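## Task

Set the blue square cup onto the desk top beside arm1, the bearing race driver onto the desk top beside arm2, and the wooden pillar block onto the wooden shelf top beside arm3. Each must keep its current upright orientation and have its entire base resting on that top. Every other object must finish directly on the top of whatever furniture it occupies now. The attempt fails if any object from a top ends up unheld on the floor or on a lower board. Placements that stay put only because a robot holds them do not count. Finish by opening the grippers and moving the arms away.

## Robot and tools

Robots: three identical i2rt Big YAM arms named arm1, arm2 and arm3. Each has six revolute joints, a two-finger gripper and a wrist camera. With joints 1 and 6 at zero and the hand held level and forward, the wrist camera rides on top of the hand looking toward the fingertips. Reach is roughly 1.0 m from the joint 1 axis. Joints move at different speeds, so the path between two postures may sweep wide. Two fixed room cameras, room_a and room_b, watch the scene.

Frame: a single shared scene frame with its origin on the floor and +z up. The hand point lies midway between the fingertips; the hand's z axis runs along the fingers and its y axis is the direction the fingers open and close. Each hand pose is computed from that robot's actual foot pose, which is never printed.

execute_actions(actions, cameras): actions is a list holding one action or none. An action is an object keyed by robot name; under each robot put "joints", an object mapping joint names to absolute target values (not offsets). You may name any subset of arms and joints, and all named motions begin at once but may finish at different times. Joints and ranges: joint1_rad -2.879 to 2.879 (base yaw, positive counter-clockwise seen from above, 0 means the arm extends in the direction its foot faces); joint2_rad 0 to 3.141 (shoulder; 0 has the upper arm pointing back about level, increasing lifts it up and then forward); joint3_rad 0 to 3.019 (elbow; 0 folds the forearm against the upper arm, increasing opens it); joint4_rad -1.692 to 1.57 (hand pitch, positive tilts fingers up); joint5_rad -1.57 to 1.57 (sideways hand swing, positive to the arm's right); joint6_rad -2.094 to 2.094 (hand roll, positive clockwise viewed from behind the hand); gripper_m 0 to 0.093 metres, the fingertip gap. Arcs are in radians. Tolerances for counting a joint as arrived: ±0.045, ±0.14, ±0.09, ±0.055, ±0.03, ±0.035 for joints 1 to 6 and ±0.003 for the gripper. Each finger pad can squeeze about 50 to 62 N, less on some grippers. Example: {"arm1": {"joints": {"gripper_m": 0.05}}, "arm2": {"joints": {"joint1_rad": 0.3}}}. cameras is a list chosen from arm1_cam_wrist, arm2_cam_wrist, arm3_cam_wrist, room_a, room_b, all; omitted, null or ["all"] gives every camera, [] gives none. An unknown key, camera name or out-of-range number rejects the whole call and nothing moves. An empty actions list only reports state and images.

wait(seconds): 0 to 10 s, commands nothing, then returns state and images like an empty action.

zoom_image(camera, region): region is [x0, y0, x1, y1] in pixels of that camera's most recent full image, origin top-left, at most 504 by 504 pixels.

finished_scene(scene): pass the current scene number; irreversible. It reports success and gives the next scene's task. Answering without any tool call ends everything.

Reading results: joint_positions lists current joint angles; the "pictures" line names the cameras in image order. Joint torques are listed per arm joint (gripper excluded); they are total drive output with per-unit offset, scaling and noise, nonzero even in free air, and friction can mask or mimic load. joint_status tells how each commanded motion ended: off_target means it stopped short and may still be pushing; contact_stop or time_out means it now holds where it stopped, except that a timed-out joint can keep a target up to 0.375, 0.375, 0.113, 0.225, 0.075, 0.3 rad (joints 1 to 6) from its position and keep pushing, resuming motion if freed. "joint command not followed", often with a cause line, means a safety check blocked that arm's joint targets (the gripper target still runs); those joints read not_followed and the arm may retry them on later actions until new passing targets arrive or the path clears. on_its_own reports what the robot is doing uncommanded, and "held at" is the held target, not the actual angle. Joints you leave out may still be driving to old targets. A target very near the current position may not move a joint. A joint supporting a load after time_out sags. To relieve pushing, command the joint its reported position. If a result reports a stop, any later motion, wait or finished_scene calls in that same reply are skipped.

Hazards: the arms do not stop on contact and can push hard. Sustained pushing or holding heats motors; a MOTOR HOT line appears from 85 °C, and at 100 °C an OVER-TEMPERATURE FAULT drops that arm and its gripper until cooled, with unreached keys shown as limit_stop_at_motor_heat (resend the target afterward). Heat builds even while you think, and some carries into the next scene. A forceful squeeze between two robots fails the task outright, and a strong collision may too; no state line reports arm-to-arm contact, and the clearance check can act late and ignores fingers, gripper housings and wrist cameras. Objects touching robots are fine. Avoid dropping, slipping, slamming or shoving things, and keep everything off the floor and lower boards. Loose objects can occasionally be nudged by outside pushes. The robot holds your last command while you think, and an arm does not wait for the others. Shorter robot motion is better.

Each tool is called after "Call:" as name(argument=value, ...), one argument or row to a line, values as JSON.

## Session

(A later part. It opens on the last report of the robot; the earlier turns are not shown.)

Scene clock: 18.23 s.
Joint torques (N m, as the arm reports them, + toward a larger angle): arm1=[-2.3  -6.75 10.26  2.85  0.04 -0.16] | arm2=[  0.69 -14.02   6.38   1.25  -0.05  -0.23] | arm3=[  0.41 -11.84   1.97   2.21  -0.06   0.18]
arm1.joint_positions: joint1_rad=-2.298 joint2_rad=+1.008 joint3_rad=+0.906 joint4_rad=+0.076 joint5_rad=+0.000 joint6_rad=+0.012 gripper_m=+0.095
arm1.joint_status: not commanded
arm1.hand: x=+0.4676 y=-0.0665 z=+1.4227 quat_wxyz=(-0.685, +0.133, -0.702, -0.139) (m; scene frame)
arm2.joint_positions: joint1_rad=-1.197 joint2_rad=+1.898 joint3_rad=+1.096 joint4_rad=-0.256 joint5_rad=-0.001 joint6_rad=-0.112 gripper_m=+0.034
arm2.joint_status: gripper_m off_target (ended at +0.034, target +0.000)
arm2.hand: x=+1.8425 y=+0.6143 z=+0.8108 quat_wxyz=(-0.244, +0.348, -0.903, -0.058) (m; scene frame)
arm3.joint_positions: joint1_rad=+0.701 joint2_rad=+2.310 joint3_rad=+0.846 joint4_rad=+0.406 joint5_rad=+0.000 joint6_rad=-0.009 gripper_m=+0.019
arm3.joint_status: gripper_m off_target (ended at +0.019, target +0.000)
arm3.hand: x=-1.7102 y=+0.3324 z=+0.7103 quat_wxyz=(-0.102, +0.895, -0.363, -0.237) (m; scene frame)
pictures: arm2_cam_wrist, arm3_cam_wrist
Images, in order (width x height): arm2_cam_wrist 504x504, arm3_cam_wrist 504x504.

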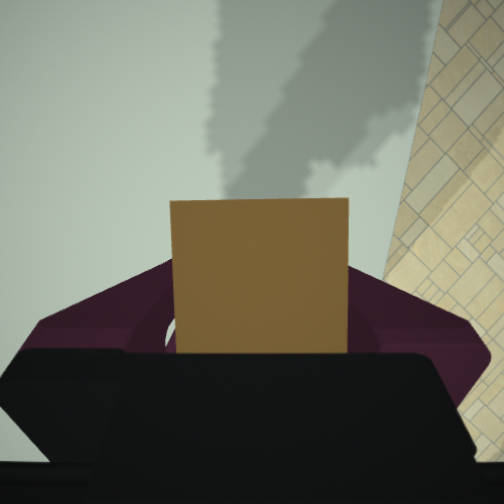

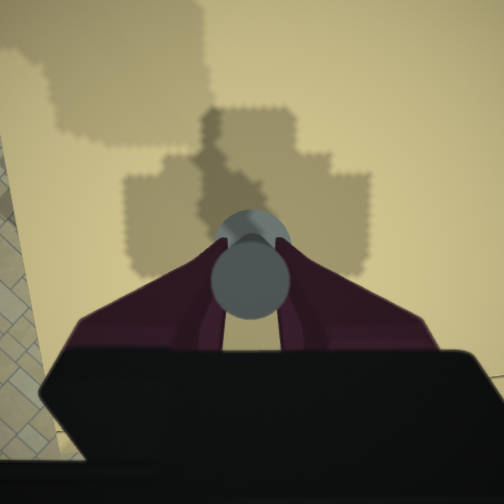

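Call:
execute_actions(
  actions=[
    {"arm2":{"joints":{"joint2_rad":1.72,"joint3_rad":1.335,"joint4_rad":-0.66}},"arm3":{"joints":{"gripper_m":0.093}},"arm1":{"joints":{"joint1_rad":-2.307,"joint2_rad":2.2,"joint3_rad":1.07,"joint4_rad":1.27}}},
  ],
  cameras=["arm3_cam_wrist"],
)

Call:
execute_actions(
  actions=[
    {"arm2":{"joints":{"joint1_rad":1.717,"joint2_rad":1.734,"joint3_rad":1.74,"joint4_rad":-1.03}},"arm3":{"joints":{"joint2_rad":1.915,"joint3_rad":0.81,"joint4_rad":0.075}}},
  ],
)

Scene clock: 20.43 s.
Joint torques (N m, as the arm reports them, + toward a larger angle): arm1=[ -2.88 -16.94   7.69   2.67   0.03  -0.14] | arm2=[  0.58 -13.88   9.82   0.73  -0.07  -0.23] | arm3=[  0.55 -12.08   1.94   2.05  -0.02   0.12]
arm1.joint_positions: joint1_rad=-2.298 joint2_rad=+2.207 joint3_rad=+1.041 joint4_rad=+1.247 joint5_rad=+0.000 joint6_rad=+0.012 gripper_m=+0.095
arm1.joint_status: all done
arm1.hand: x=+0.6485 y=+0.0075 z=+1.0454 quat_wxyz=(-0.722, +0.126, -0.665, -0.146) (m; scene frame)
arm2.joint_positions: joint1_rad=-1.197 joint2_rad=+1.697 joint3_rad=+1.318 joint4_rad=-0.654 joint5_rad=-0.001 joint6_rad=-0.112 gripper_m=+0.034
arm2.joint_status: all done
arm2.hand: x=+1.8614 y=+0.6301 z=+0.9772 quat_wxyz=(-0.256, +0.347, -0.900, -0.061) (m; scene frame)
arm3.joint_positions: joint1_rad=+0.701 joint2_rad=+2.310 joint3_rad=+0.846 joint4_rad=+0.406 joint5_rad=+0.000 joint6_rad=-0.008 gripper_m=+0.093
arm3.joint_status: all done
arm3.hand: x=-1.7102 y=+0.3324 z=+0.7103 quat_wxyz=(-0.102, +0.895, -0.363, -0.237) (m; scene frame)
pictures: arm3_cam_wrist
Images, in order (width x height): arm3_cam_wrist 504x504.

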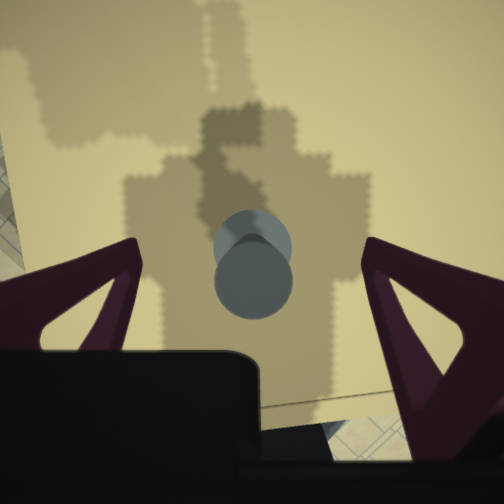

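Scene clock: 23.10 s.
Joint torques (N m, as the arm reports them, + toward a larger angle): arm1=[ -2.74 -17.36   7.85   2.72   0.04  -0.15] | arm2=[  0.98 -16.8   11.26   0.67  -0.03  -0.21] | arm3=[ 0.51 -9.84  5.61  1.06 -0.01  0.17]
arm1.joint_positions: joint1_rad=-2.298 joint2_rad=+2.207 joint3_rad=+1.041 joint4_rad=+1.247 joint5_rad=+0.000 joint6_rad=+0.012 gripper_m=+0.095
arm1.joint_status: not commanded
arm1.hand: x=+0.6485 y=+0.0075 z=+1.0454 quat_wxyz=(-0.722, +0.126, -0.665, -0.146) (m; scene frame)
arm2.joint_positions: joint1_rad=+1.726 joint2_rad=+1.738 joint3_rad=+1.711 joint4_rad=-1.023 joint5_rad=-0.002 joint6_rad=-0.113 gripper_m=+0.034
arm2.joint_status: all done
arm2.hand: x=+0.7549 y=+0.0155 z=+1.1069 quat_wxyz=(+0.044, +0.934, +0.245, -0.256) (m; scene frame)
arm3.joint_positions: joint1_rad=+0.701 joint2_rad=+1.890 joint3_rad=+0.801 joint4_rad=+0.087 joint5_rad=+0.000 joint6_rad=-0.008 gripper_m=+0.093
arm3.joint_status: all done
arm3.hand: x=-1.7284 y=+0.3492 z=+0.8633 quat_wxyz=(-0.112, +0.888, -0.360, -0.262) (m; scene frame)
pictures: arm1_cam_wrist, arm2_cam_wrist, arm3_cam_wrist, room_a, room_b
Images, in order (width x height): arm1_cam_wrist 504x504, arm2_cam_wrist 504x504, arm3_cam_wrist 504x504, room_a 504x504, room_b 504x504.

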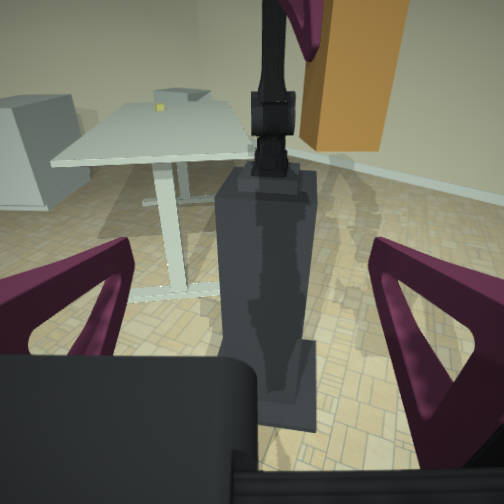

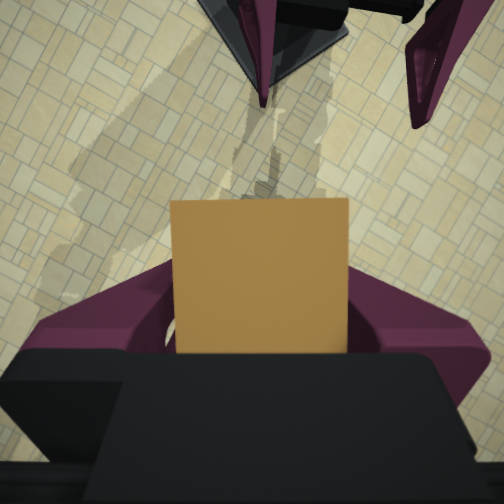

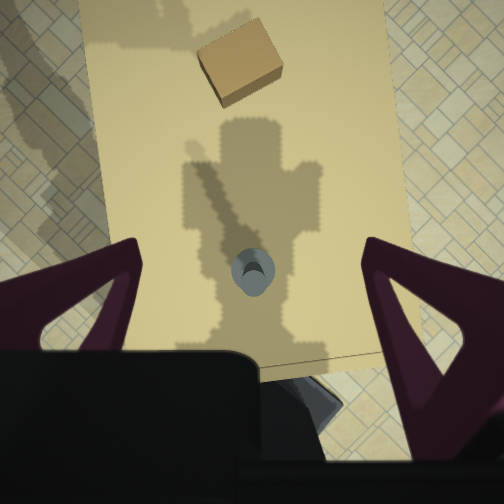

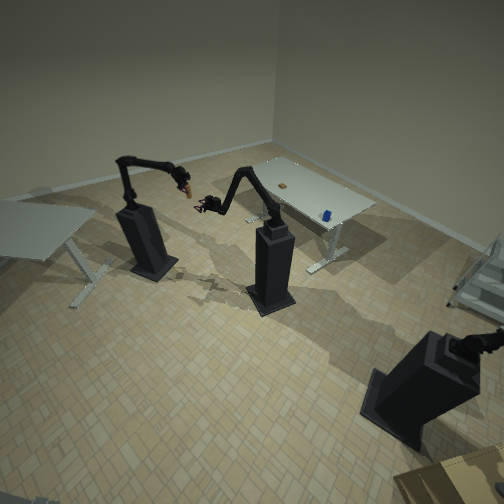

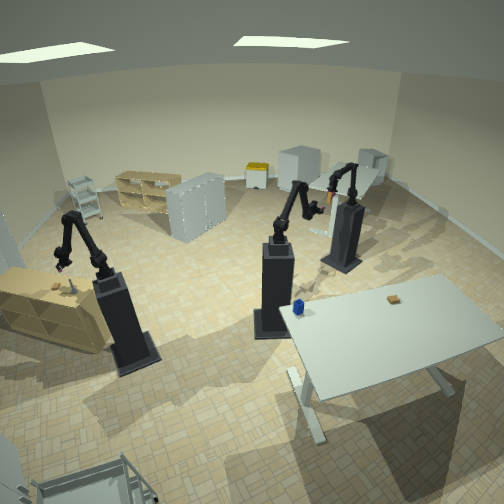

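Call:
execute_actions(
  actions=[
    {"arm1":{"joints":{"joint1_rad":-2.345,"joint2_rad":2.18,"joint3_rad":1.225,"joint4_rad":1.075}},"arm3":{"joints":{"joint1_rad":-1.82,"joint2_rad":1.51,"joint3_rad":1.57,"joint4_rad":-1.08}}},
  ],
  cameras=["arm1_cam_wrist","arm2_cam_wrist","room_a"],
)

Call:
zoom_image(
  camera="room_a",
  region=[150, 150, 230, 230],
)

Scene clock: 27.37 s.
Joint torques (N m, as the arm reports them, + toward a larger angle): arm1=[ -1.6  -18.66   9.47   1.57   0.03  -0.17] | arm2=[  0.75 -16.89  11.27   0.68  -0.03  -0.21] | arm3=[  0.35 -12.12  10.73   0.91  -0.06   0.13]
arm1.joint_positions: joint1_rad=-2.346 joint2_rad=+2.196 joint3_rad=+1.193 joint4_rad=+1.085 joint5_rad=+0.000 joint6_rad=+0.012 gripper_m=+0.095
arm1.joint_status: all done
arm1.hand: x=+0.7091 y=-0.0060 z=+1.0775 quat_wxyz=(-0.725, +0.110, -0.667, -0.129) (m; scene frame)
arm2.joint_positions: joint1_rad=+1.726 joint2_rad=+1.738 joint3_rad=+1.711 joint4_rad=-1.023 joint5_rad=-0.002 joint6_rad=-0.113 gripper_m=+0.034
arm2.joint_status: not commanded
arm2.hand: x=+0.7549 y=+0.0155 z=+1.1069 quat_wxyz=(+0.044, +0.934, +0.245, -0.256) (m; scene frame)
arm3.joint_positions: joint1_rad=-1.824 joint2_rad=+1.518 joint3_rad=+1.543 joint4_rad=-1.068 joint5_rad=+0.000 joint6_rad=-0.008 gripper_m=+0.093
arm3.joint_status: all done
arm3.hand: x=-0.7945 y=-0.1112 z=+1.2426 quat_wxyz=(-0.258, -0.076, -0.963, +0.018) (m; scene frame)
pictures: arm1_cam_wrist, arm2_cam_wrist, room_a
Images, in order (width x height): arm1_cam_wrist 504x504, arm2_cam_wrist 504x504, room_a 504x504.

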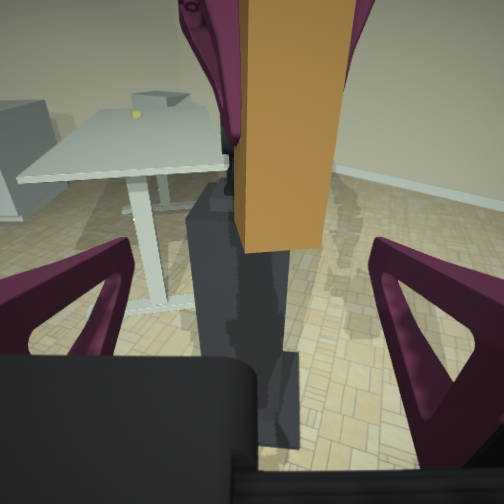

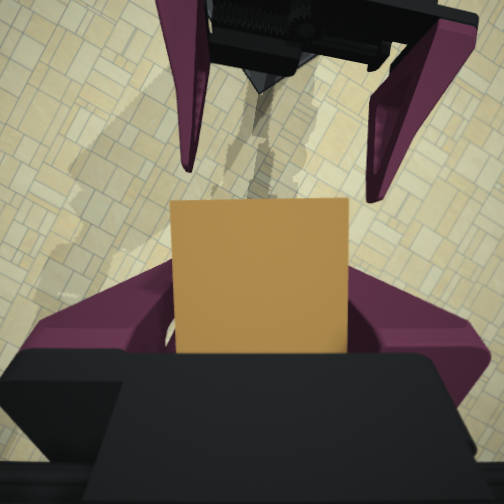

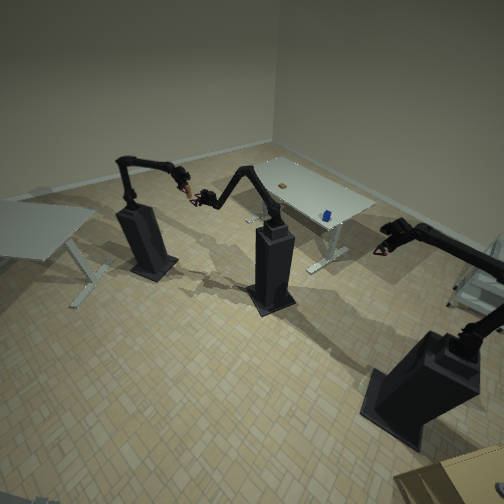

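Region (150, 150, 230, 230) of room_a's 504x504 image, scaled by 6.300, with more detail than that image has.

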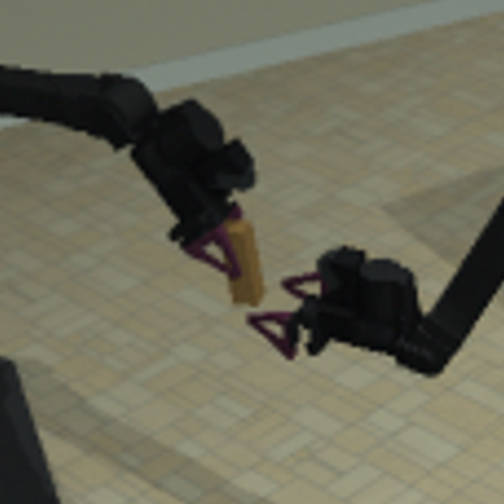

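Call:
execute_actions(
  actions=[
    {"arm1":{"joints":{"joint1_rad":-2.39,"joint5_rad":-0.17,"joint2_rad":2.235,"joint3_rad":1.34,"joint4_rad":1.0}}},
  ],
  cameras=["arm1_cam_wrist","arm2_cam_wrist"],
)

Scene clock: 28.60 s.
Joint torques (N m, as the arm reports them, + toward a larger angle): arm1=[ -1.65 -18.23  11.3    1.53  -0.1   -0.16] | arm2=[  0.55 -16.96  11.26   0.65  -0.03  -0.21] | arm3=[  0.6  -12.32  10.8    1.01  -0.04   0.13]
arm1.joint_positions: joint1_rad=-2.390 joint2_rad=+2.230 joint3_rad=+1.297 joint4_rad=+1.009 joint5_rad=-0.167 joint6_rad=+0.012 gripper_m=+0.095
arm1.joint_status: all done
arm1.hand: x=+0.7387 y=-0.0018 z=+1.0821 quat_wxyz=(-0.715, +0.156, -0.660, -0.168) (m; scene frame)
arm2.joint_positions: joint1_rad=+1.726 joint2_rad=+1.738 joint3_rad=+1.711 joint4_rad=-1.023 joint5_rad=-0.002 joint6_rad=-0.113 gripper_m=+0.034
arm2.joint_status: not commanded
arm2.hand: x=+0.7549 y=+0.0155 z=+1.1069 quat_wxyz=(+0.044, +0.934, +0.245, -0.256) (m; scene frame)
arm3.joint_positions: joint1_rad=-1.824 joint2_rad=+1.518 joint3_rad=+1.543 joint4_rad=-1.068 joint5_rad=+0.000 joint6_rad=-0.008 gripper_m=+0.093
arm3.joint_status: not commanded
arm3.hand: x=-0.7945 y=-0.1112 z=+1.2426 quat_wxyz=(-0.258, -0.076, -0.963, +0.018) (m; scene frame)
pictures: arm1_cam_wrist, arm2_cam_wrist
Images, in order (width x height): arm1_cam_wrist 504x504, arm2_cam_wrist 504x504.

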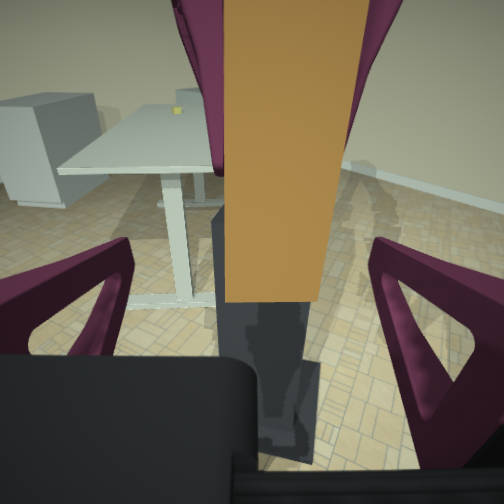

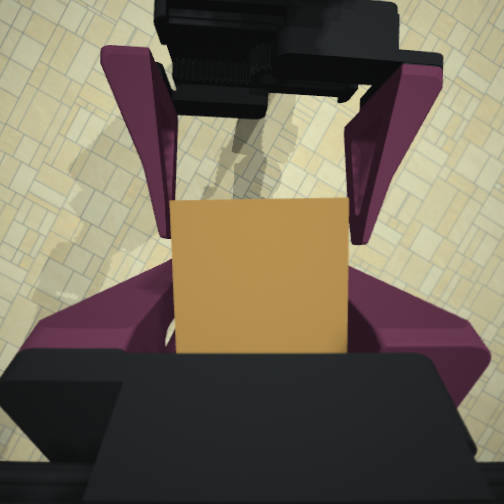

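Call:
execute_actions(
  actions=[
    {"arm1":{"joints":{"joint1_rad":-2.402,"joint2_rad":2.285,"joint3_rad":1.422,"joint4_rad":0.955}}},
  ],
  cameras=["arm1_cam_wrist","arm2_cam_wrist"],
)

Scene clock: 29.33 s.
Joint torques (N m, as the arm reports them, + toward a larger angle): arm1=[ -3.29 -18.06  11.79   1.59  -0.09  -0.18] | arm2=[  0.67 -16.87  11.24   0.67  -0.03  -0.22] | arm3=[  0.46 -12.34  10.7    0.91  -0.06   0.13]
arm1.joint_positions: joint1_rad=-2.392 joint2_rad=+2.278 joint3_rad=+1.373 joint4_rad=+0.963 joint5_rad=-0.167 joint6_rad=+0.012 gripper_m=+0.095
arm1.joint_status: all done
arm1.hand: x=+0.7592 y=+0.0026 z=+1.0698 quat_wxyz=(-0.709, +0.156, -0.667, -0.167) (m; scene frame)
arm2.joint_positions: joint1_rad=+1.726 joint2_rad=+1.738 joint3_rad=+1.711 joint4_rad=-1.023 joint5_rad=-0.002 joint6_rad=-0.113 gripper_m=+0.034
arm2.joint_status: not commanded
arm2.hand: x=+0.7549 y=+0.0155 z=+1.1069 quat_wxyz=(+0.044, +0.934, +0.245, -0.256) (m; scene frame)
arm3.joint_positions: joint1_rad=-1.824 joint2_rad=+1.518 joint3_rad=+1.543 joint4_rad=-1.068 joint5_rad=+0.000 joint6_rad=-0.008 gripper_m=+0.093
arm3.joint_status: not commanded
arm3.hand: x=-0.7945 y=-0.1112 z=+1.2426 quat_wxyz=(-0.258, -0.076, -0.963, +0.018) (m; scene frame)
pictures: arm1_cam_wrist, arm2_cam_wrist
Images, in order (width x height): arm1_cam_wrist 504x504, arm2_cam_wrist 504x504.

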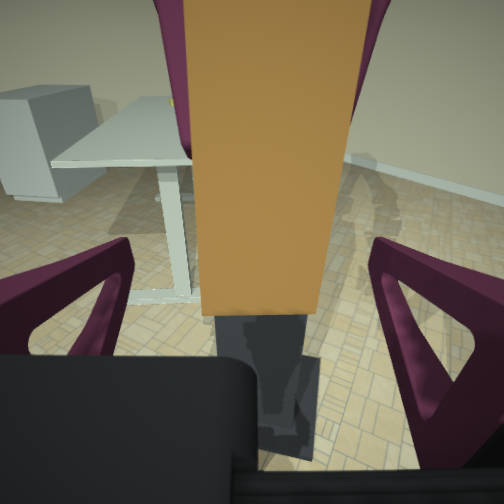

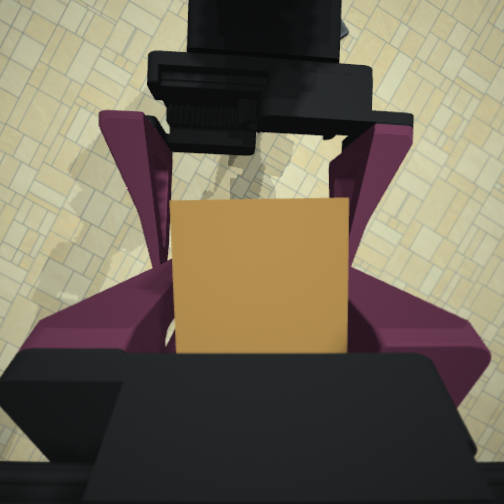

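Call:
execute_actions(
  actions=[
    {"arm1":{"joints":{"joint3_rad":1.445}}},
  ],
  cameras=["arm1_cam_wrist"],
)

Scene clock: 30.03 s.
Joint torques (N m, as the arm reports them, + toward a larger angle): arm1=[ -2.48 -19.09  11.92   1.65  -0.04  -0.15] | arm2=[  0.64 -16.89  11.23   0.68  -0.03  -0.22] | arm3=[  0.46 -12.43  10.71   0.98  -0.03   0.16]
arm1.joint_positions: joint1_rad=-2.392 joint2_rad=+2.279 joint3_rad=+1.398 joint4_rad=+0.963 joint5_rad=-0.167 joint6_rad=+0.012 gripper_m=+0.095
arm1.joint_status: all done
arm1.hand: x=+0.7659 y=+0.0046 z=+1.0817 quat_wxyz=(-0.717, +0.155, -0.658, -0.168) (m; scene frame)
arm2.joint_positions: joint1_rad=+1.726 joint2_rad=+1.738 joint3_rad=+1.711 joint4_rad=-1.023 joint5_rad=-0.002 joint6_rad=-0.113 gripper_m=+0.034
arm2.joint_status: not commanded
arm2.hand: x=+0.7549 y=+0.0155 z=+1.1069 quat_wxyz=(+0.044, +0.934, +0.245, -0.256) (m; scene frame)
arm3.joint_positions: joint1_rad=-1.824 joint2_rad=+1.518 joint3_rad=+1.543 joint4_rad=-1.068 joint5_rad=+0.000 joint6_rad=-0.008 gripper_m=+0.093
arm3.joint_status: not commanded
arm3.hand: x=-0.7945 y=-0.1112 z=+1.2426 quat_wxyz=(-0.258, -0.076, -0.963, +0.018) (m; scene frame)
pictures: arm1_cam_wrist
Images, in order (width x height): arm1_cam_wrist 504x504.

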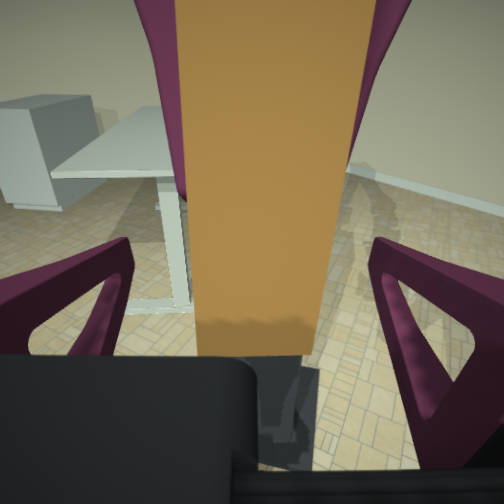

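Call:
execute_actions(
  actions=[
    {"arm1":{"joints":{"gripper_m":0.0}}},
  ],
  cameras=["arm1_cam_wrist","arm2_cam_wrist"],
)

Scene clock: 30.83 s.
Joint torques (N m, as the arm reports them, + toward a larger angle): arm1=[ -2.56 -19.17  11.63   1.47   0.11  -0.26] | arm2=[  0.81 -16.57  11.27   0.67   0.05  -0.35] | arm3=[  0.2  -12.51  10.71   1.    -0.04   0.14]
arm1.joint_positions: joint1_rad=-2.393 joint2_rad=+2.279 joint3_rad=+1.400 joint4_rad=+0.961 joint5_rad=-0.172 joint6_rad=+0.021 gripper_m=+0.035
arm1.joint_status: gripper_m off_target (ended at +0.035, target +0.000)
arm1.hand: x=+0.7661 y=+0.0048 z=+1.0817 quat_wxyz=(-0.716, +0.153, -0.659, -0.172) (m; scene frame)
arm2.joint_positions: joint1_rad=+1.724 joint2_rad=+1.738 joint3_rad=+1.711 joint4_rad=-1.023 joint5_rad=-0.003 joint6_rad=-0.101 gripper_m=+0.034
arm2.joint_status: not commanded
arm2.hand: x=+0.7546 y=+0.0164 z=+1.1069 quat_wxyz=(+0.046, +0.936, +0.239, -0.255) (m; scene frame)
arm3.joint_positions: joint1_rad=-1.824 joint2_rad=+1.518 joint3_rad=+1.543 joint4_rad=-1.068 joint5_rad=+0.000 joint6_rad=-0.008 gripper_m=+0.093
arm3.joint_status: not commanded
arm3.hand: x=-0.7945 y=-0.1112 z=+1.2426 quat_wxyz=(-0.258, -0.076, -0.963, +0.018) (m; scene frame)
pictures: arm1_cam_wrist, arm2_cam_wrist
Images, in order (width x height): arm1_cam_wrist 504x504, arm2_cam_wrist 504x504.

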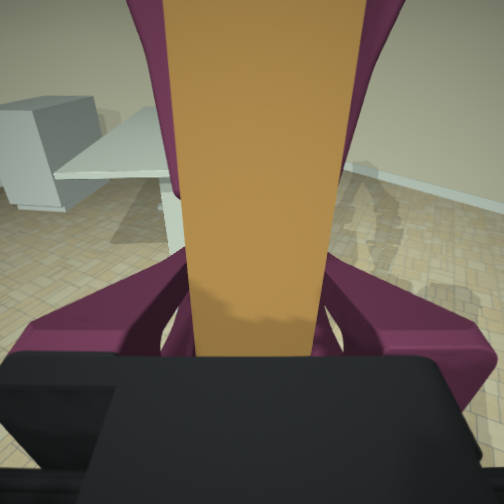

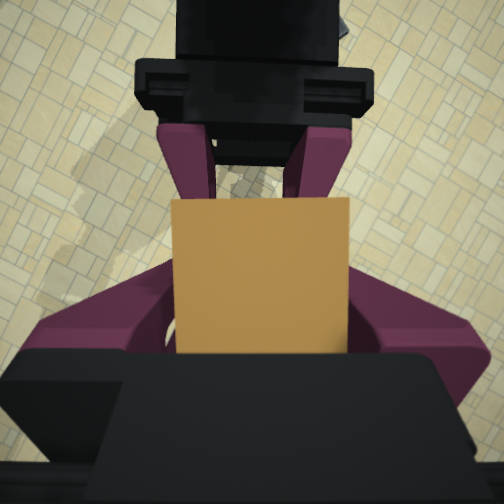

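Call:
execute_actions(
  actions=[
    {"arm2":{"joints":{"gripper_m":0.093}}},
  ],
  cameras=[],
)

Call:
execute_actions(
  actions=[
    {"arm2":{"joints":{"joint2_rad":1.35,"joint6_rad":0}}},
  ],
  cameras=["arm1_cam_wrist"],
)

Call:
execute_actions(
  actions=[
    {"arm1":{"joints":{"joint1_rad":0.278,"joint5_rad":0}}},
  ],
  cameras=["arm1_cam_wrist","arm3_cam_wrist","room_b"],
)

Scene clock: 31.67 s.
Joint torques (N m, as the arm reports them, + toward a larger angle): arm1=[ -3.04 -18.83  11.68   1.75   0.07  -0.22] | arm2=[  0.79 -16.9   11.28   0.67   0.    -0.23] | arm3=[  0.42 -12.44  10.66   1.01  -0.06   0.16]
arm1.joint_positions: joint1_rad=-2.393 joint2_rad=+2.280 joint3_rad=+1.400 joint4_rad=+0.959 joint5_rad=-0.172 joint6_rad=+0.015 gripper_m=+0.035
arm1.joint_status: not commanded
arm1.hand: x=+0.7661 y=+0.0048 z=+1.0800 quat_wxyz=(-0.715, +0.156, -0.660, -0.170) (m; scene frame)
arm2.joint_positions: joint1_rad=+1.724 joint2_rad=+1.738 joint3_rad=+1.711 joint4_rad=-1.023 joint5_rad=-0.002 joint6_rad=-0.111 gripper_m=+0.093
arm2.joint_status: all done
arm2.hand: x=+0.7545 y=+0.0166 z=+1.1069 quat_wxyz=(+0.044, +0.935, +0.243, -0.256) (m; scene frame)
arm3.joint_positions: joint1_rad=-1.824 joint2_rad=+1.518 joint3_rad=+1.543 joint4_rad=-1.068 joint5_rad=+0.000 joint6_rad=-0.008 gripper_m=+0.093
arm3.joint_status: not commanded
arm3.hand: x=-0.7945 y=-0.1112 z=+1.2426 quat_wxyz=(-0.258, -0.076, -0.963, +0.018) (m; scene frame)
pictures: none
No camera images: the call's "cameras" was empty. Leave "cameras" out to get every camera's image.

Scene clock: 33.37 s.
Joint torques (N m, as the arm reports them, + toward a larger angle): arm1=[ -3.14 -19.78  11.77   1.67   0.14  -0.19] | arm2=[  0.77 -10.02   9.35   1.15   0.    -0.06] | arm3=[  0.55 -12.12  10.8    0.99  -0.03   0.11]
arm1.joint_positions: joint1_rad=-2.393 joint2_rad=+2.280 joint3_rad=+1.400 joint4_rad=+0.959 joint5_rad=-0.172 joint6_rad=+0.014 gripper_m=+0.035
arm1.joint_status: not commanded
arm1.hand: x=+0.7661 y=+0.0048 z=+1.0800 quat_wxyz=(-0.715, +0.156, -0.660, -0.170) (m; scene frame)
arm2.joint_positions: joint1_rad=+1.724 joint2_rad=+1.344 joint3_rad=+1.734 joint4_rad=-1.023 joint5_rad=-0.002 joint6_rad=-0.009 gripper_m=+0.093
arm2.joint_status: all done
arm2.hand: x=+0.8477 y=+0.0593 z=+1.3523 quat_wxyz=(+0.094, +0.873, +0.179, -0.444) (m; scene frame)
arm3.joint_positions: joint1_rad=-1.824 joint2_rad=+1.518 joint3_rad=+1.543 joint4_rad=-1.068 joint5_rad=+0.000 joint6_rad=-0.008 gripper_m=+0.093
arm3.joint_status: not commanded
arm3.hand: x=-0.7945 y=-0.1112 z=+1.2426 quat_wxyz=(-0.258, -0.076, -0.963, +0.018) (m; scene frame)
pictures: arm1_cam_wrist
Images, in order (width x height): arm1_cam_wrist 504x504.

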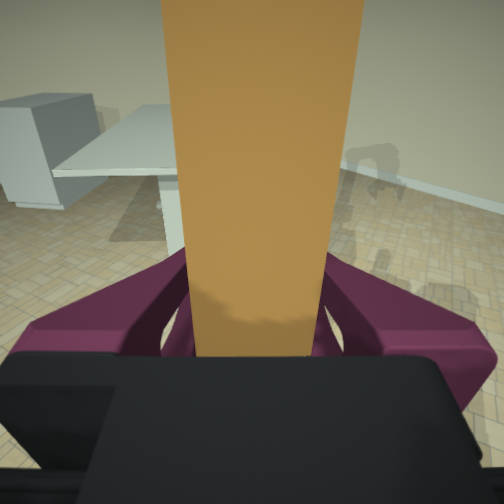

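Scene clock: 36.00 s.
Joint torques (N m, as the arm reports them, + toward a larger angle): arm1=[ -2.24 -19.02   9.89   1.96   0.11  -0.16] | arm2=[ 0.54 -9.81  9.38  1.09  0.01 -0.06] | arm3=[  0.7  -11.94  10.56   0.96  -0.01   0.14]
arm1.joint_positions: joint1_rad=+0.282 joint2_rad=+2.284 joint3_rad=+1.419 joint4_rad=+0.955 joint5_rad=-0.002 joint6_rad=+0.011 gripper_m=+0.034
arm1.joint_status: all done
arm1.hand: x=-0.7989 y=-0.1141 z=+1.0802 quat_wxyz=(-0.060, +0.673, -0.061, -0.735) (m; scene frame)
arm2.joint_positions: joint1_rad=+1.724 joint2_rad=+1.344 joint3_rad=+1.734 joint4_rad=-1.023 joint5_rad=-0.002 joint6_rad=-0.009 gripper_m=+0.093
arm2.joint_status: not commanded
arm2.hand: x=+0.8477 y=+0.0593 z=+1.3523 quat_wxyz=(+0.094, +0.873, +0.179, -0.444) (m; scene frame)
arm3.joint_positions: joint1_rad=-1.824 joint2_rad=+1.518 joint3_rad=+1.543 joint4_rad=-1.068 joint5_rad=+0.000 joint6_rad=-0.008 gripper_m=+0.093
arm3.joint_status: not commanded
arm3.hand: x=-0.7945 y=-0.1112 z=+1.2426 quat_wxyz=(-0.258, -0.076, -0.963, +0.018) (m; scene frame)
pictures: arm1_cam_wrist, arm3_cam_wrist, room_b
Images, in order (width x height): arm1_cam_wrist 504x504, arm3_cam_wrist 504x504, room_b 504x504.

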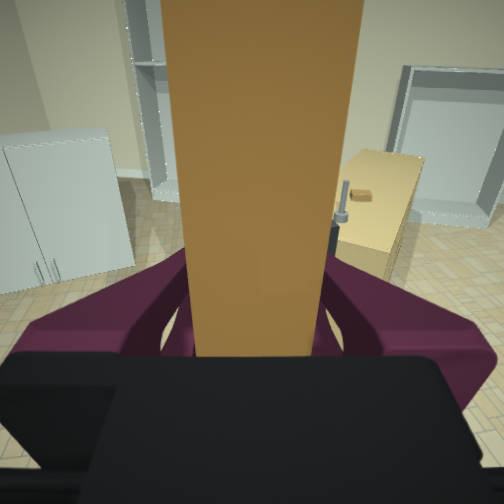

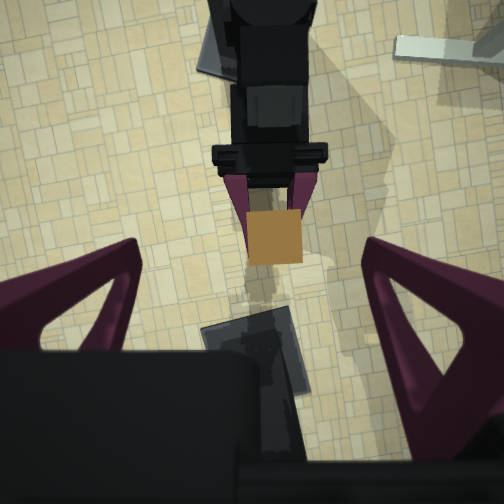

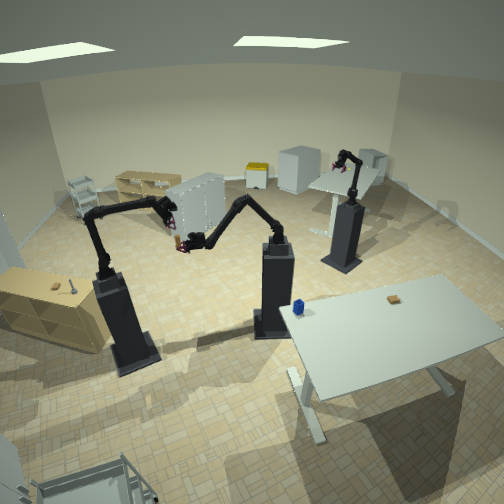

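Call:
execute_actions(
  actions=[
    {"arm3":{"joints":{"joint1_rad":-1.845,"joint2_rad":1.59,"joint3_rad":1.305,"joint4_rad":-0.75}}},
  ],
  cameras=["arm1_cam_wrist","arm3_cam_wrist"],
)

Scene clock: 37.20 s.
Joint torques (N m, as the arm reports them, + toward a larger angle): arm1=[ -2.3  -19.98   9.68   1.9    0.11  -0.15] | arm2=[ 0.67 -9.66  9.37  1.11  0.   -0.05] | arm3=[ -1.02 -12.83   9.27   2.1   -0.02   0.17]
arm1.joint_positions: joint1_rad=+0.282 joint2_rad=+2.284 joint3_rad=+1.419 joint4_rad=+0.955 joint5_rad=-0.002 joint6_rad=+0.011 gripper_m=+0.034
arm1.joint_status: not commanded
arm1.hand: x=-0.7989 y=-0.1141 z=+1.0802 quat_wxyz=(-0.060, +0.673, -0.061, -0.735) (m; scene frame)
arm2.joint_positions: joint1_rad=+1.724 joint2_rad=+1.344 joint3_rad=+1.734 joint4_rad=-1.023 joint5_rad=-0.002 joint6_rad=-0.009 gripper_m=+0.093
arm2.joint_status: not commanded
arm2.hand: x=+0.8477 y=+0.0593 z=+1.3523 quat_wxyz=(+0.094, +0.873, +0.179, -0.444) (m; scene frame)
arm3.joint_positions: joint1_rad=-1.835 joint2_rad=+1.594 joint3_rad=+1.293 joint4_rad=-0.766 joint5_rad=+0.000 joint6_rad=-0.008 gripper_m=+0.093
arm3.joint_status: all done
arm3.hand: x=-0.7895 y=-0.1171 z=+1.1122 quat_wxyz=(-0.247, -0.081, -0.965, +0.018) (m; scene frame)
pictures: arm1_cam_wrist, arm3_cam_wrist
Images, in order (width x height): arm1_cam_wrist 504x504, arm3_cam_wrist 504x504.

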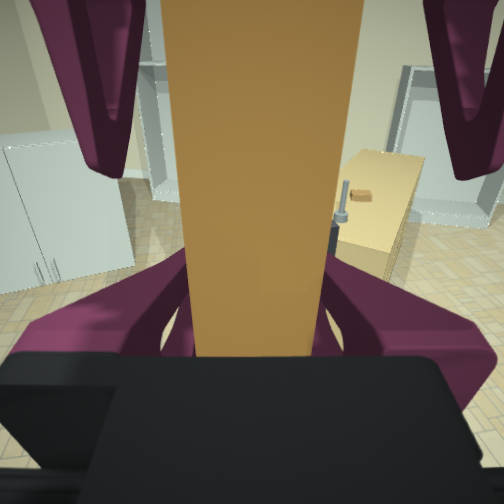

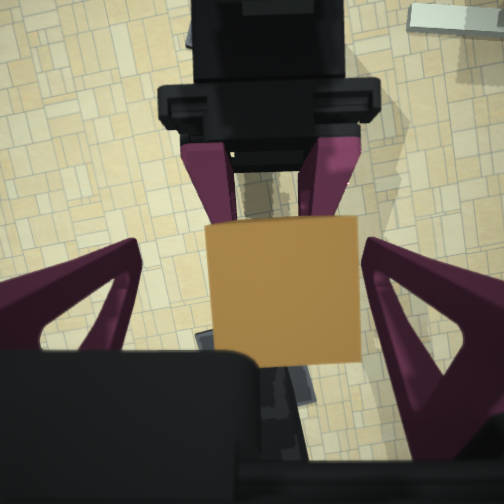

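Call:
execute_actions(
  actions=[
    {"arm3":{"joints":{"joint1_rad":-1.858,"gripper_m":0}}},
  ],
  cameras=["arm1_cam_wrist","arm3_cam_wrist"],
)

Scene clock: 37.97 s.
Joint torques (N m, as the arm reports them, + toward a larger angle): arm1=[ -1.97 -20.31   9.96   1.81  -0.16  -0.09] | arm2=[ 0.74 -9.88  9.35  1.1   0.01 -0.06] | arm3=[ -0.77 -13.07   9.3    1.98   0.04   0.23]
arm1.joint_positions: joint1_rad=+0.281 joint2_rad=+2.284 joint3_rad=+1.419 joint4_rad=+0.954 joint5_rad=+0.005 joint6_rad=+0.005 gripper_m=+0.034
arm1.joint_status: not commanded
arm1.hand: x=-0.7985 y=-0.1119 z=+1.0800 quat_wxyz=(-0.065, +0.673, -0.062, -0.734) (m; scene frame)
arm2.joint_positions: joint1_rad=+1.724 joint2_rad=+1.344 joint3_rad=+1.734 joint4_rad=-1.023 joint5_rad=-0.002 joint6_rad=-0.009 gripper_m=+0.093
arm2.joint_status: not commanded
arm2.hand: x=+0.8477 y=+0.0593 z=+1.3523 quat_wxyz=(+0.094, +0.873, +0.179, -0.444) (m; scene frame)
arm3.joint_positions: joint1_rad=-1.848 joint2_rad=+1.594 joint3_rad=+1.293 joint4_rad=-0.764 joint5_rad=-0.002 joint6_rad=-0.016 gripper_m=+0.035
arm3.joint_status: gripper_m off_target (ended at +0.035, target +0.000); the others done
arm3.hand: x=-0.7905 y=-0.1246 z=+1.1123 quat_wxyz=(-0.247, -0.084, -0.965, +0.020) (m; scene frame)
pictures: arm1_cam_wrist, arm3_cam_wrist
Images, in order (width x height): arm1_cam_wrist 504x504, arm3_cam_wrist 504x504.

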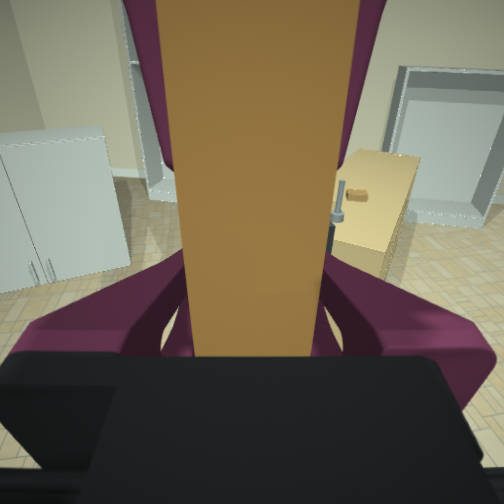

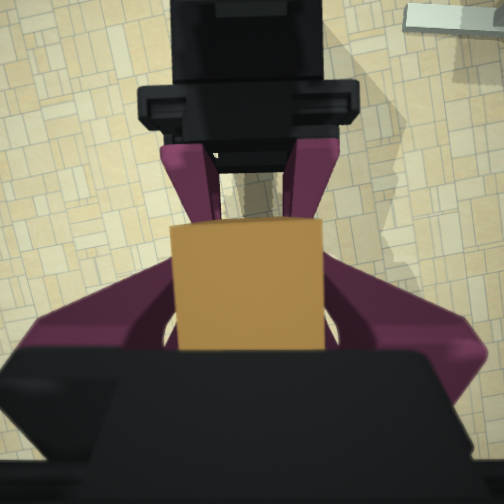

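Call:
execute_actions(
  actions=[
    {"arm1":{"joints":{"gripper_m":0.093}}},
  ],
  cameras=[],
)

Call:
execute_actions(
  actions=[
    {"arm1":{"joints":{"joint2_rad":2.17,"joint3_rad":1.05,"joint4_rad":1.22}}},
  ],
  cameras=["arm1_cam_wrist"],
)

Call:
execute_actions(
  actions=[
    {"arm3":{"joints":{"joint1_rad":0.55}}},
  ],
  cameras=[],
)

Call:
execute_actions(
  actions=[
    {"arm3":{"joints":{"joint2_rad":2.155,"joint3_rad":1.115,"joint4_rad":0.0}}},
  ],
  cameras=["arm3_cam_wrist","room_b"],
)

Call:
zoom_image(
  camera="room_b",
  region=[20, 230, 120, 330],
)

Scene clock: 39.30 s.
Joint torques (N m, as the arm reports them, + toward a larger angle): arm1=[ -1.79 -19.26   9.85   2.    -0.07  -0.08] | arm2=[ 0.7  -9.79  9.4   1.07  0.01 -0.06] | arm3=[ -0.54 -13.33   9.4    2.     0.03   0.17]
arm1.joint_positions: joint1_rad=+0.281 joint2_rad=+2.284 joint3_rad=+1.419 joint4_rad=+0.954 joint5_rad=+0.003 joint6_rad=+0.005 gripper_m=+0.093
arm1.joint_status: all done
arm1.hand: x=-0.7986 y=-0.1122 z=+1.0800 quat_wxyz=(-0.065, +0.673, -0.061, -0.734) (m; scene frame)
arm2.joint_positions: joint1_rad=+1.724 joint2_rad=+1.344 joint3_rad=+1.734 joint4_rad=-1.023 joint5_rad=-0.002 joint6_rad=-0.009 gripper_m=+0.093
arm2.joint_status: not commanded
arm2.hand: x=+0.8477 y=+0.0593 z=+1.3523 quat_wxyz=(+0.094, +0.873, +0.179, -0.444) (m; scene frame)
arm3.joint_positions: joint1_rad=-1.849 joint2_rad=+1.594 joint3_rad=+1.293 joint4_rad=-0.764 joint5_rad=-0.002 joint6_rad=-0.011 gripper_m=+0.035
arm3.joint_status: not commanded
arm3.hand: x=-0.7906 y=-0.1249 z=+1.1123 quat_wxyz=(-0.247, -0.087, -0.965, +0.019) (m; scene frame)
pictures: none
No camera images: the call's "cameras" was empty. Leave "cameras" out to get every camera's image.

Scene clock: 40.47 s.
Joint torques (N m, as the arm reports them, + toward a larger angle): arm1=[ -1.74 -16.42   5.51   2.66  -0.12  -0.03] | arm2=[ 0.81 -9.76  9.4   1.12  0.   -0.06] | arm3=[ -0.51 -13.09   9.38   2.14   0.03   0.14]
arm1.joint_positions: joint1_rad=+0.281 joint2_rad=+2.171 joint3_rad=+1.051 joint4_rad=+1.197 joint5_rad=+0.003 joint6_rad=+0.005 gripper_m=+0.093
arm1.joint_status: all done
arm1.hand: x=-0.6896 y=-0.1314 z=+1.0562 quat_wxyz=(-0.064, +0.678, -0.061, -0.730) (m; scene frame)
arm2.joint_positions: joint1_rad=+1.724 joint2_rad=+1.344 joint3_rad=+1.734 joint4_rad=-1.023 joint5_rad=-0.002 joint6_rad=-0.009 gripper_m=+0.093
arm2.joint_status: not commanded
arm2.hand: x=+0.8477 y=+0.0593 z=+1.3523 quat_wxyz=(+0.094, +0.873, +0.179, -0.444) (m; scene frame)
arm3.joint_positions: joint1_rad=-1.849 joint2_rad=+1.594 joint3_rad=+1.293 joint4_rad=-0.764 joint5_rad=-0.002 joint6_rad=-0.011 gripper_m=+0.035
arm3.joint_status: not commanded
arm3.hand: x=-0.7906 y=-0.1249 z=+1.1123 quat_wxyz=(-0.247, -0.087, -0.965, +0.019) (m; scene frame)
pictures: arm1_cam_wrist
Images, in order (width x height): arm1_cam_wrist 504x504.

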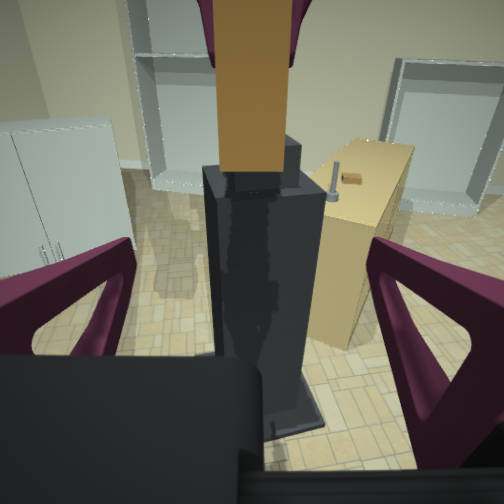

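Scene clock: 42.70 s.
Joint torques (N m, as the arm reports them, + toward a larger angle): arm1=[ -2.19 -16.61   5.4    2.74  -0.12  -0.1 ] | arm2=[ 0.8  -9.77  9.4   1.12  0.   -0.06] | arm3=[ -0.78 -12.69   9.38   1.89  -0.03   0.15]
arm1.joint_positions: joint1_rad=+0.281 joint2_rad=+2.171 joint3_rad=+1.051 joint4_rad=+1.197 joint5_rad=+0.003 joint6_rad=+0.005 gripper_m=+0.093
arm1.joint_status: not commanded
arm1.hand: x=-0.6896 y=-0.1314 z=+1.0562 quat_wxyz=(-0.064, +0.678, -0.061, -0.730) (m; scene frame)
arm2.joint_positions: joint1_rad=+1.724 joint2_rad=+1.344 joint3_rad=+1.734 joint4_rad=-1.023 joint5_rad=-0.002 joint6_rad=-0.009 gripper_m=+0.093
arm2.joint_status: not commanded
arm2.hand: x=+0.8477 y=+0.0593 z=+1.3523 quat_wxyz=(+0.094, +0.873, +0.179, -0.444) (m; scene frame)
arm3.joint_positions: joint1_rad=+0.556 joint2_rad=+1.594 joint3_rad=+1.293 joint4_rad=-0.759 joint5_rad=+0.000 joint6_rad=-0.009 gripper_m=+0.035
arm3.joint_status: all done
arm3.hand: x=-1.7132 y=+0.4506 z=+1.1208 quat_wxyz=(-0.117, +0.867, -0.427, -0.229) (m; scene frame)
pictures: none
No camera images: the call's "cameras" was empty. Leave "cameras" out to get every camera's image.

Scene clock: 44.10 s.
Joint torques (N m, as the arm reports them, + toward a larger angle): arm1=[ -1.65 -16.49   5.4    2.66  -0.09  -0.1 ] | arm2=[ 0.69 -9.77  9.4   1.11  0.   -0.06] | arm3=[ -0.48 -15.79   6.31   2.18  -0.02   0.17]
arm1.joint_positions: joint1_rad=+0.281 joint2_rad=+2.171 joint3_rad=+1.051 joint4_rad=+1.197 joint5_rad=+0.003 joint6_rad=+0.005 gripper_m=+0.093
arm1.joint_status: not commanded
arm1.hand: x=-0.6896 y=-0.1314 z=+1.0562 quat_wxyz=(-0.064, +0.678, -0.061, -0.730) (m; scene frame)
arm2.joint_positions: joint1_rad=+1.724 joint2_rad=+1.344 joint3_rad=+1.734 joint4_rad=-1.023 joint5_rad=-0.002 joint6_rad=-0.009 gripper_m=+0.093
arm2.joint_status: not commanded
arm2.hand: x=+0.8477 y=+0.0593 z=+1.3523 quat_wxyz=(+0.094, +0.873, +0.179, -0.444) (m; scene frame)
arm3.joint_positions: joint1_rad=+0.556 joint2_rad=+2.168 joint3_rad=+1.095 joint4_rad=-0.018 joint5_rad=+0.000 joint6_rad=-0.009 gripper_m=+0.035
arm3.joint_status: all done
arm3.hand: x=-1.7160 y=+0.4565 z=+0.7930 quat_wxyz=(-0.111, +0.870, -0.429, -0.216) (m; scene frame)
pictures: arm3_cam_wrist, room_b
Images, in order (width x height): arm3_cam_wrist 504x504, room_b 504x504.

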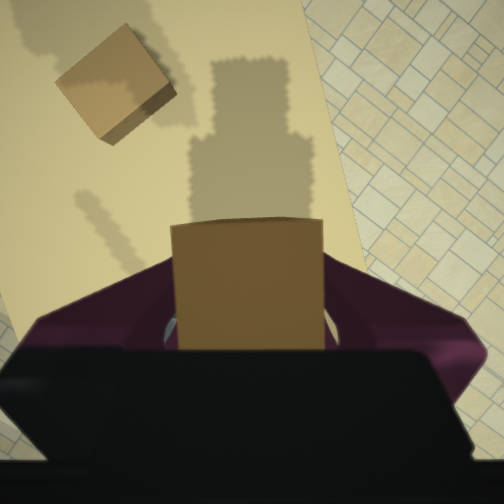

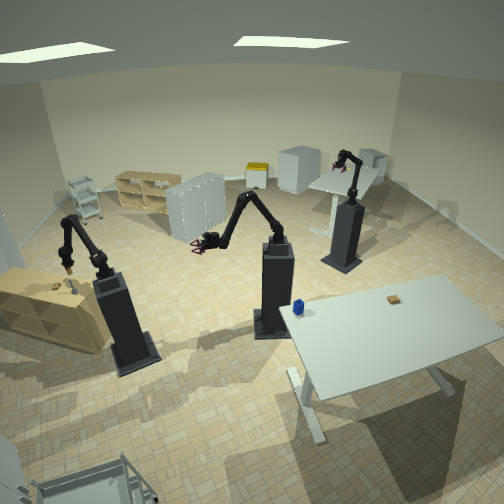

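Region (20, 230, 120, 330) of room_b's 504x504 image, scaled by 5.040, with more detail than that image has.

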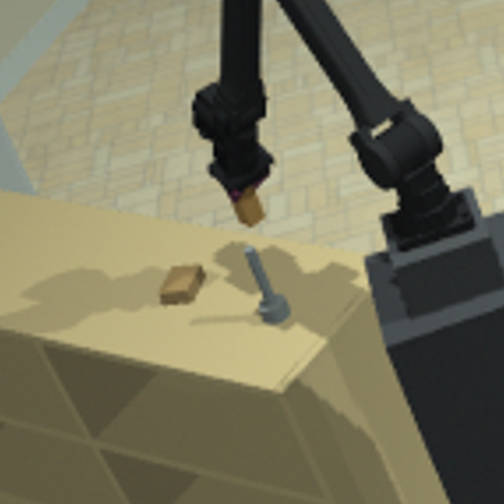

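Call:
execute_actions(
  actions=[
    {"arm3":{"joints":{"joint2_rad":2.42,"joint3_rad":1.205,"joint4_rad":0.19}}},
  ],
  cameras=["arm3_cam_wrist","room_b"],
)

Call:
zoom_image(
  camera="room_b",
  region=[40, 250, 100, 310],
)

Scene clock: 45.47 s.
Joint torques (N m, as the arm reports them, + toward a larger angle): arm1=[ -1.89 -16.46   5.29   2.71  -0.07  -0.08] | arm2=[ 0.82 -9.7   9.36  1.11  0.   -0.06] | arm3=[ -0.13 -17.02   4.7    2.14  -0.03   0.14]
arm1.joint_positions: joint1_rad=+0.281 joint2_rad=+2.171 joint3_rad=+1.051 joint4_rad=+1.197 joint5_rad=+0.003 joint6_rad=+0.005 gripper_m=+0.093
arm1.joint_status: not commanded
arm1.hand: x=-0.6896 y=-0.1314 z=+1.0562 quat_wxyz=(-0.064, +0.678, -0.061, -0.730) (m; scene frame)
arm2.joint_positions: joint1_rad=+1.724 joint2_rad=+1.344 joint3_rad=+1.734 joint4_rad=-1.023 joint5_rad=-0.002 joint6_rad=-0.009 gripper_m=+0.093
arm2.joint_status: not commanded
arm2.hand: x=+0.8477 y=+0.0593 z=+1.3523 quat_wxyz=(+0.094, +0.873, +0.179, -0.444) (m; scene frame)
arm3.joint_positions: joint1_rad=+0.556 joint2_rad=+2.431 joint3_rad=+1.191 joint4_rad=+0.174 joint5_rad=+0.000 joint6_rad=-0.009 gripper_m=+0.035
arm3.joint_status: all done
arm3.hand: x=-1.7217 y=+0.4648 z=+0.6905 quat_wxyz=(-0.116, +0.868, -0.427, -0.226) (m; scene frame)
pictures: arm3_cam_wrist, room_b
Images, in order (width x height): arm3_cam_wrist 504x504, room_b 504x504.

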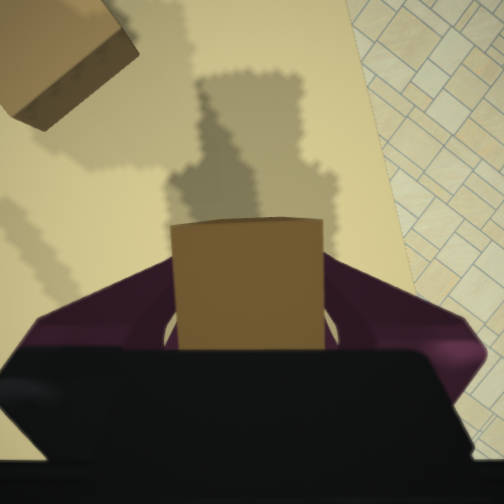

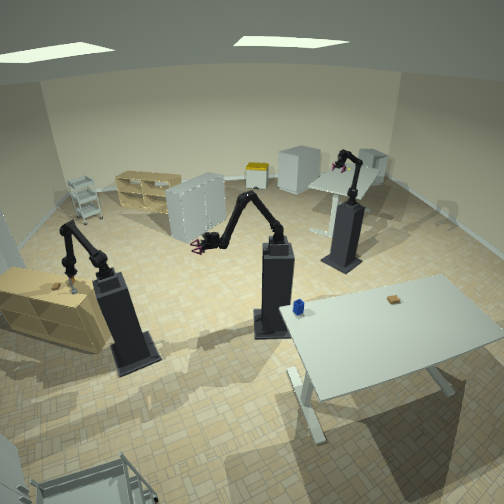

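Region (40, 250, 100, 310) of room_b's 504x504 image, scaled by 8.400, with more detail than that image has.

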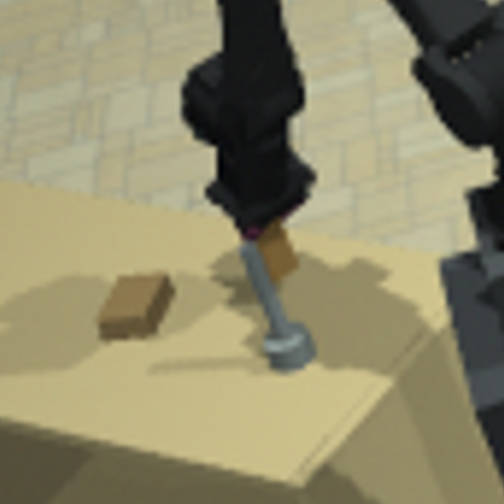

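Call:
execute_actions(
  actions=[
    {"arm3":{"joints":{"joint2_rad":2.49,"joint3_rad":1.225,"joint4_rad":0.23}}},
  ],
  cameras=["arm3_cam_wrist","room_b"],
)

Call:
zoom_image(
  camera="room_b",
  region=[40, 250, 100, 310],
)

Scene clock: 46.43 s.
Joint torques (N m, as the arm reports them, + toward a larger angle): arm1=[ -2.41 -16.64   5.56   2.69  -0.12  -0.06] | arm2=[ 0.61 -9.79  9.37  1.12 -0.01 -0.06] | arm3=[ -0.41 -14.5    5.02   2.2   -0.02   0.16]
arm1.joint_positions: joint1_rad=+0.281 joint2_rad=+2.171 joint3_rad=+1.051 joint4_rad=+1.197 joint5_rad=+0.003 joint6_rad=+0.005 gripper_m=+0.093
arm1.joint_status: not commanded
arm1.hand: x=-0.6896 y=-0.1314 z=+1.0562 quat_wxyz=(-0.064, +0.678, -0.061, -0.730) (m; scene frame)
arm2.joint_positions: joint1_rad=+1.724 joint2_rad=+1.344 joint3_rad=+1.734 joint4_rad=-1.023 joint5_rad=-0.002 joint6_rad=-0.009 gripper_m=+0.093
arm2.joint_status: not commanded
arm2.hand: x=+0.8477 y=+0.0593 z=+1.3523 quat_wxyz=(+0.094, +0.873, +0.179, -0.444) (m; scene frame)
arm3.joint_positions: joint1_rad=+0.556 joint2_rad=+2.470 joint3_rad=+1.205 joint4_rad=+0.213 joint5_rad=+0.000 joint6_rad=-0.009 gripper_m=+0.035
arm3.joint_status: all done
arm3.hand: x=-1.7225 y=+0.4660 z=+0.6764 quat_wxyz=(-0.119, +0.866, -0.426, -0.232) (m; scene frame)
pictures: arm3_cam_wrist, room_b
Images, in order (width x height): arm3_cam_wrist 504x504, room_b 504x504.

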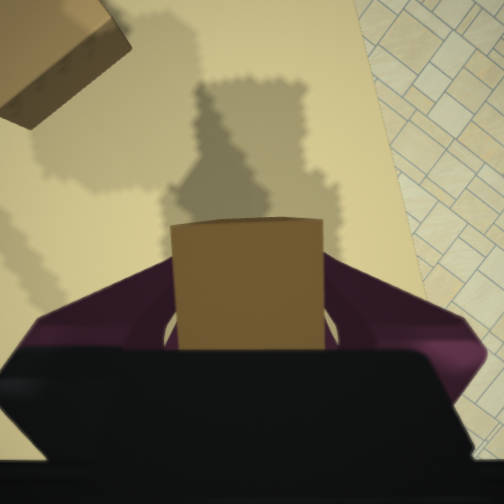

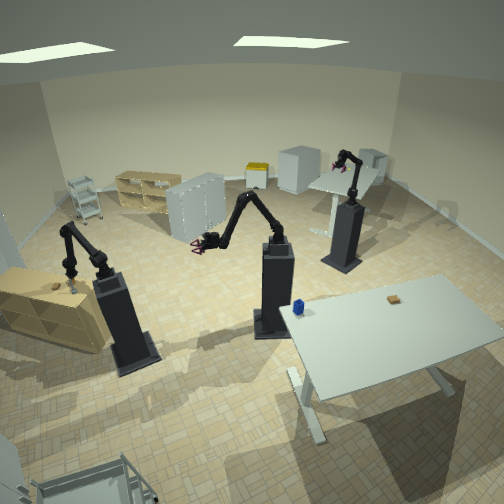

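Region (40, 250, 100, 310) of room_b's 504x504 image, scaled by 8.400, with more detail than that image has.

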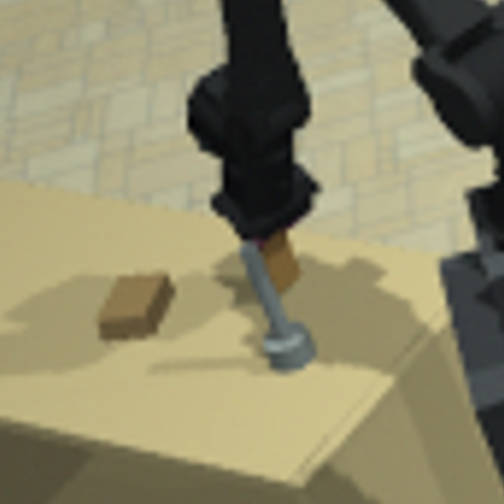

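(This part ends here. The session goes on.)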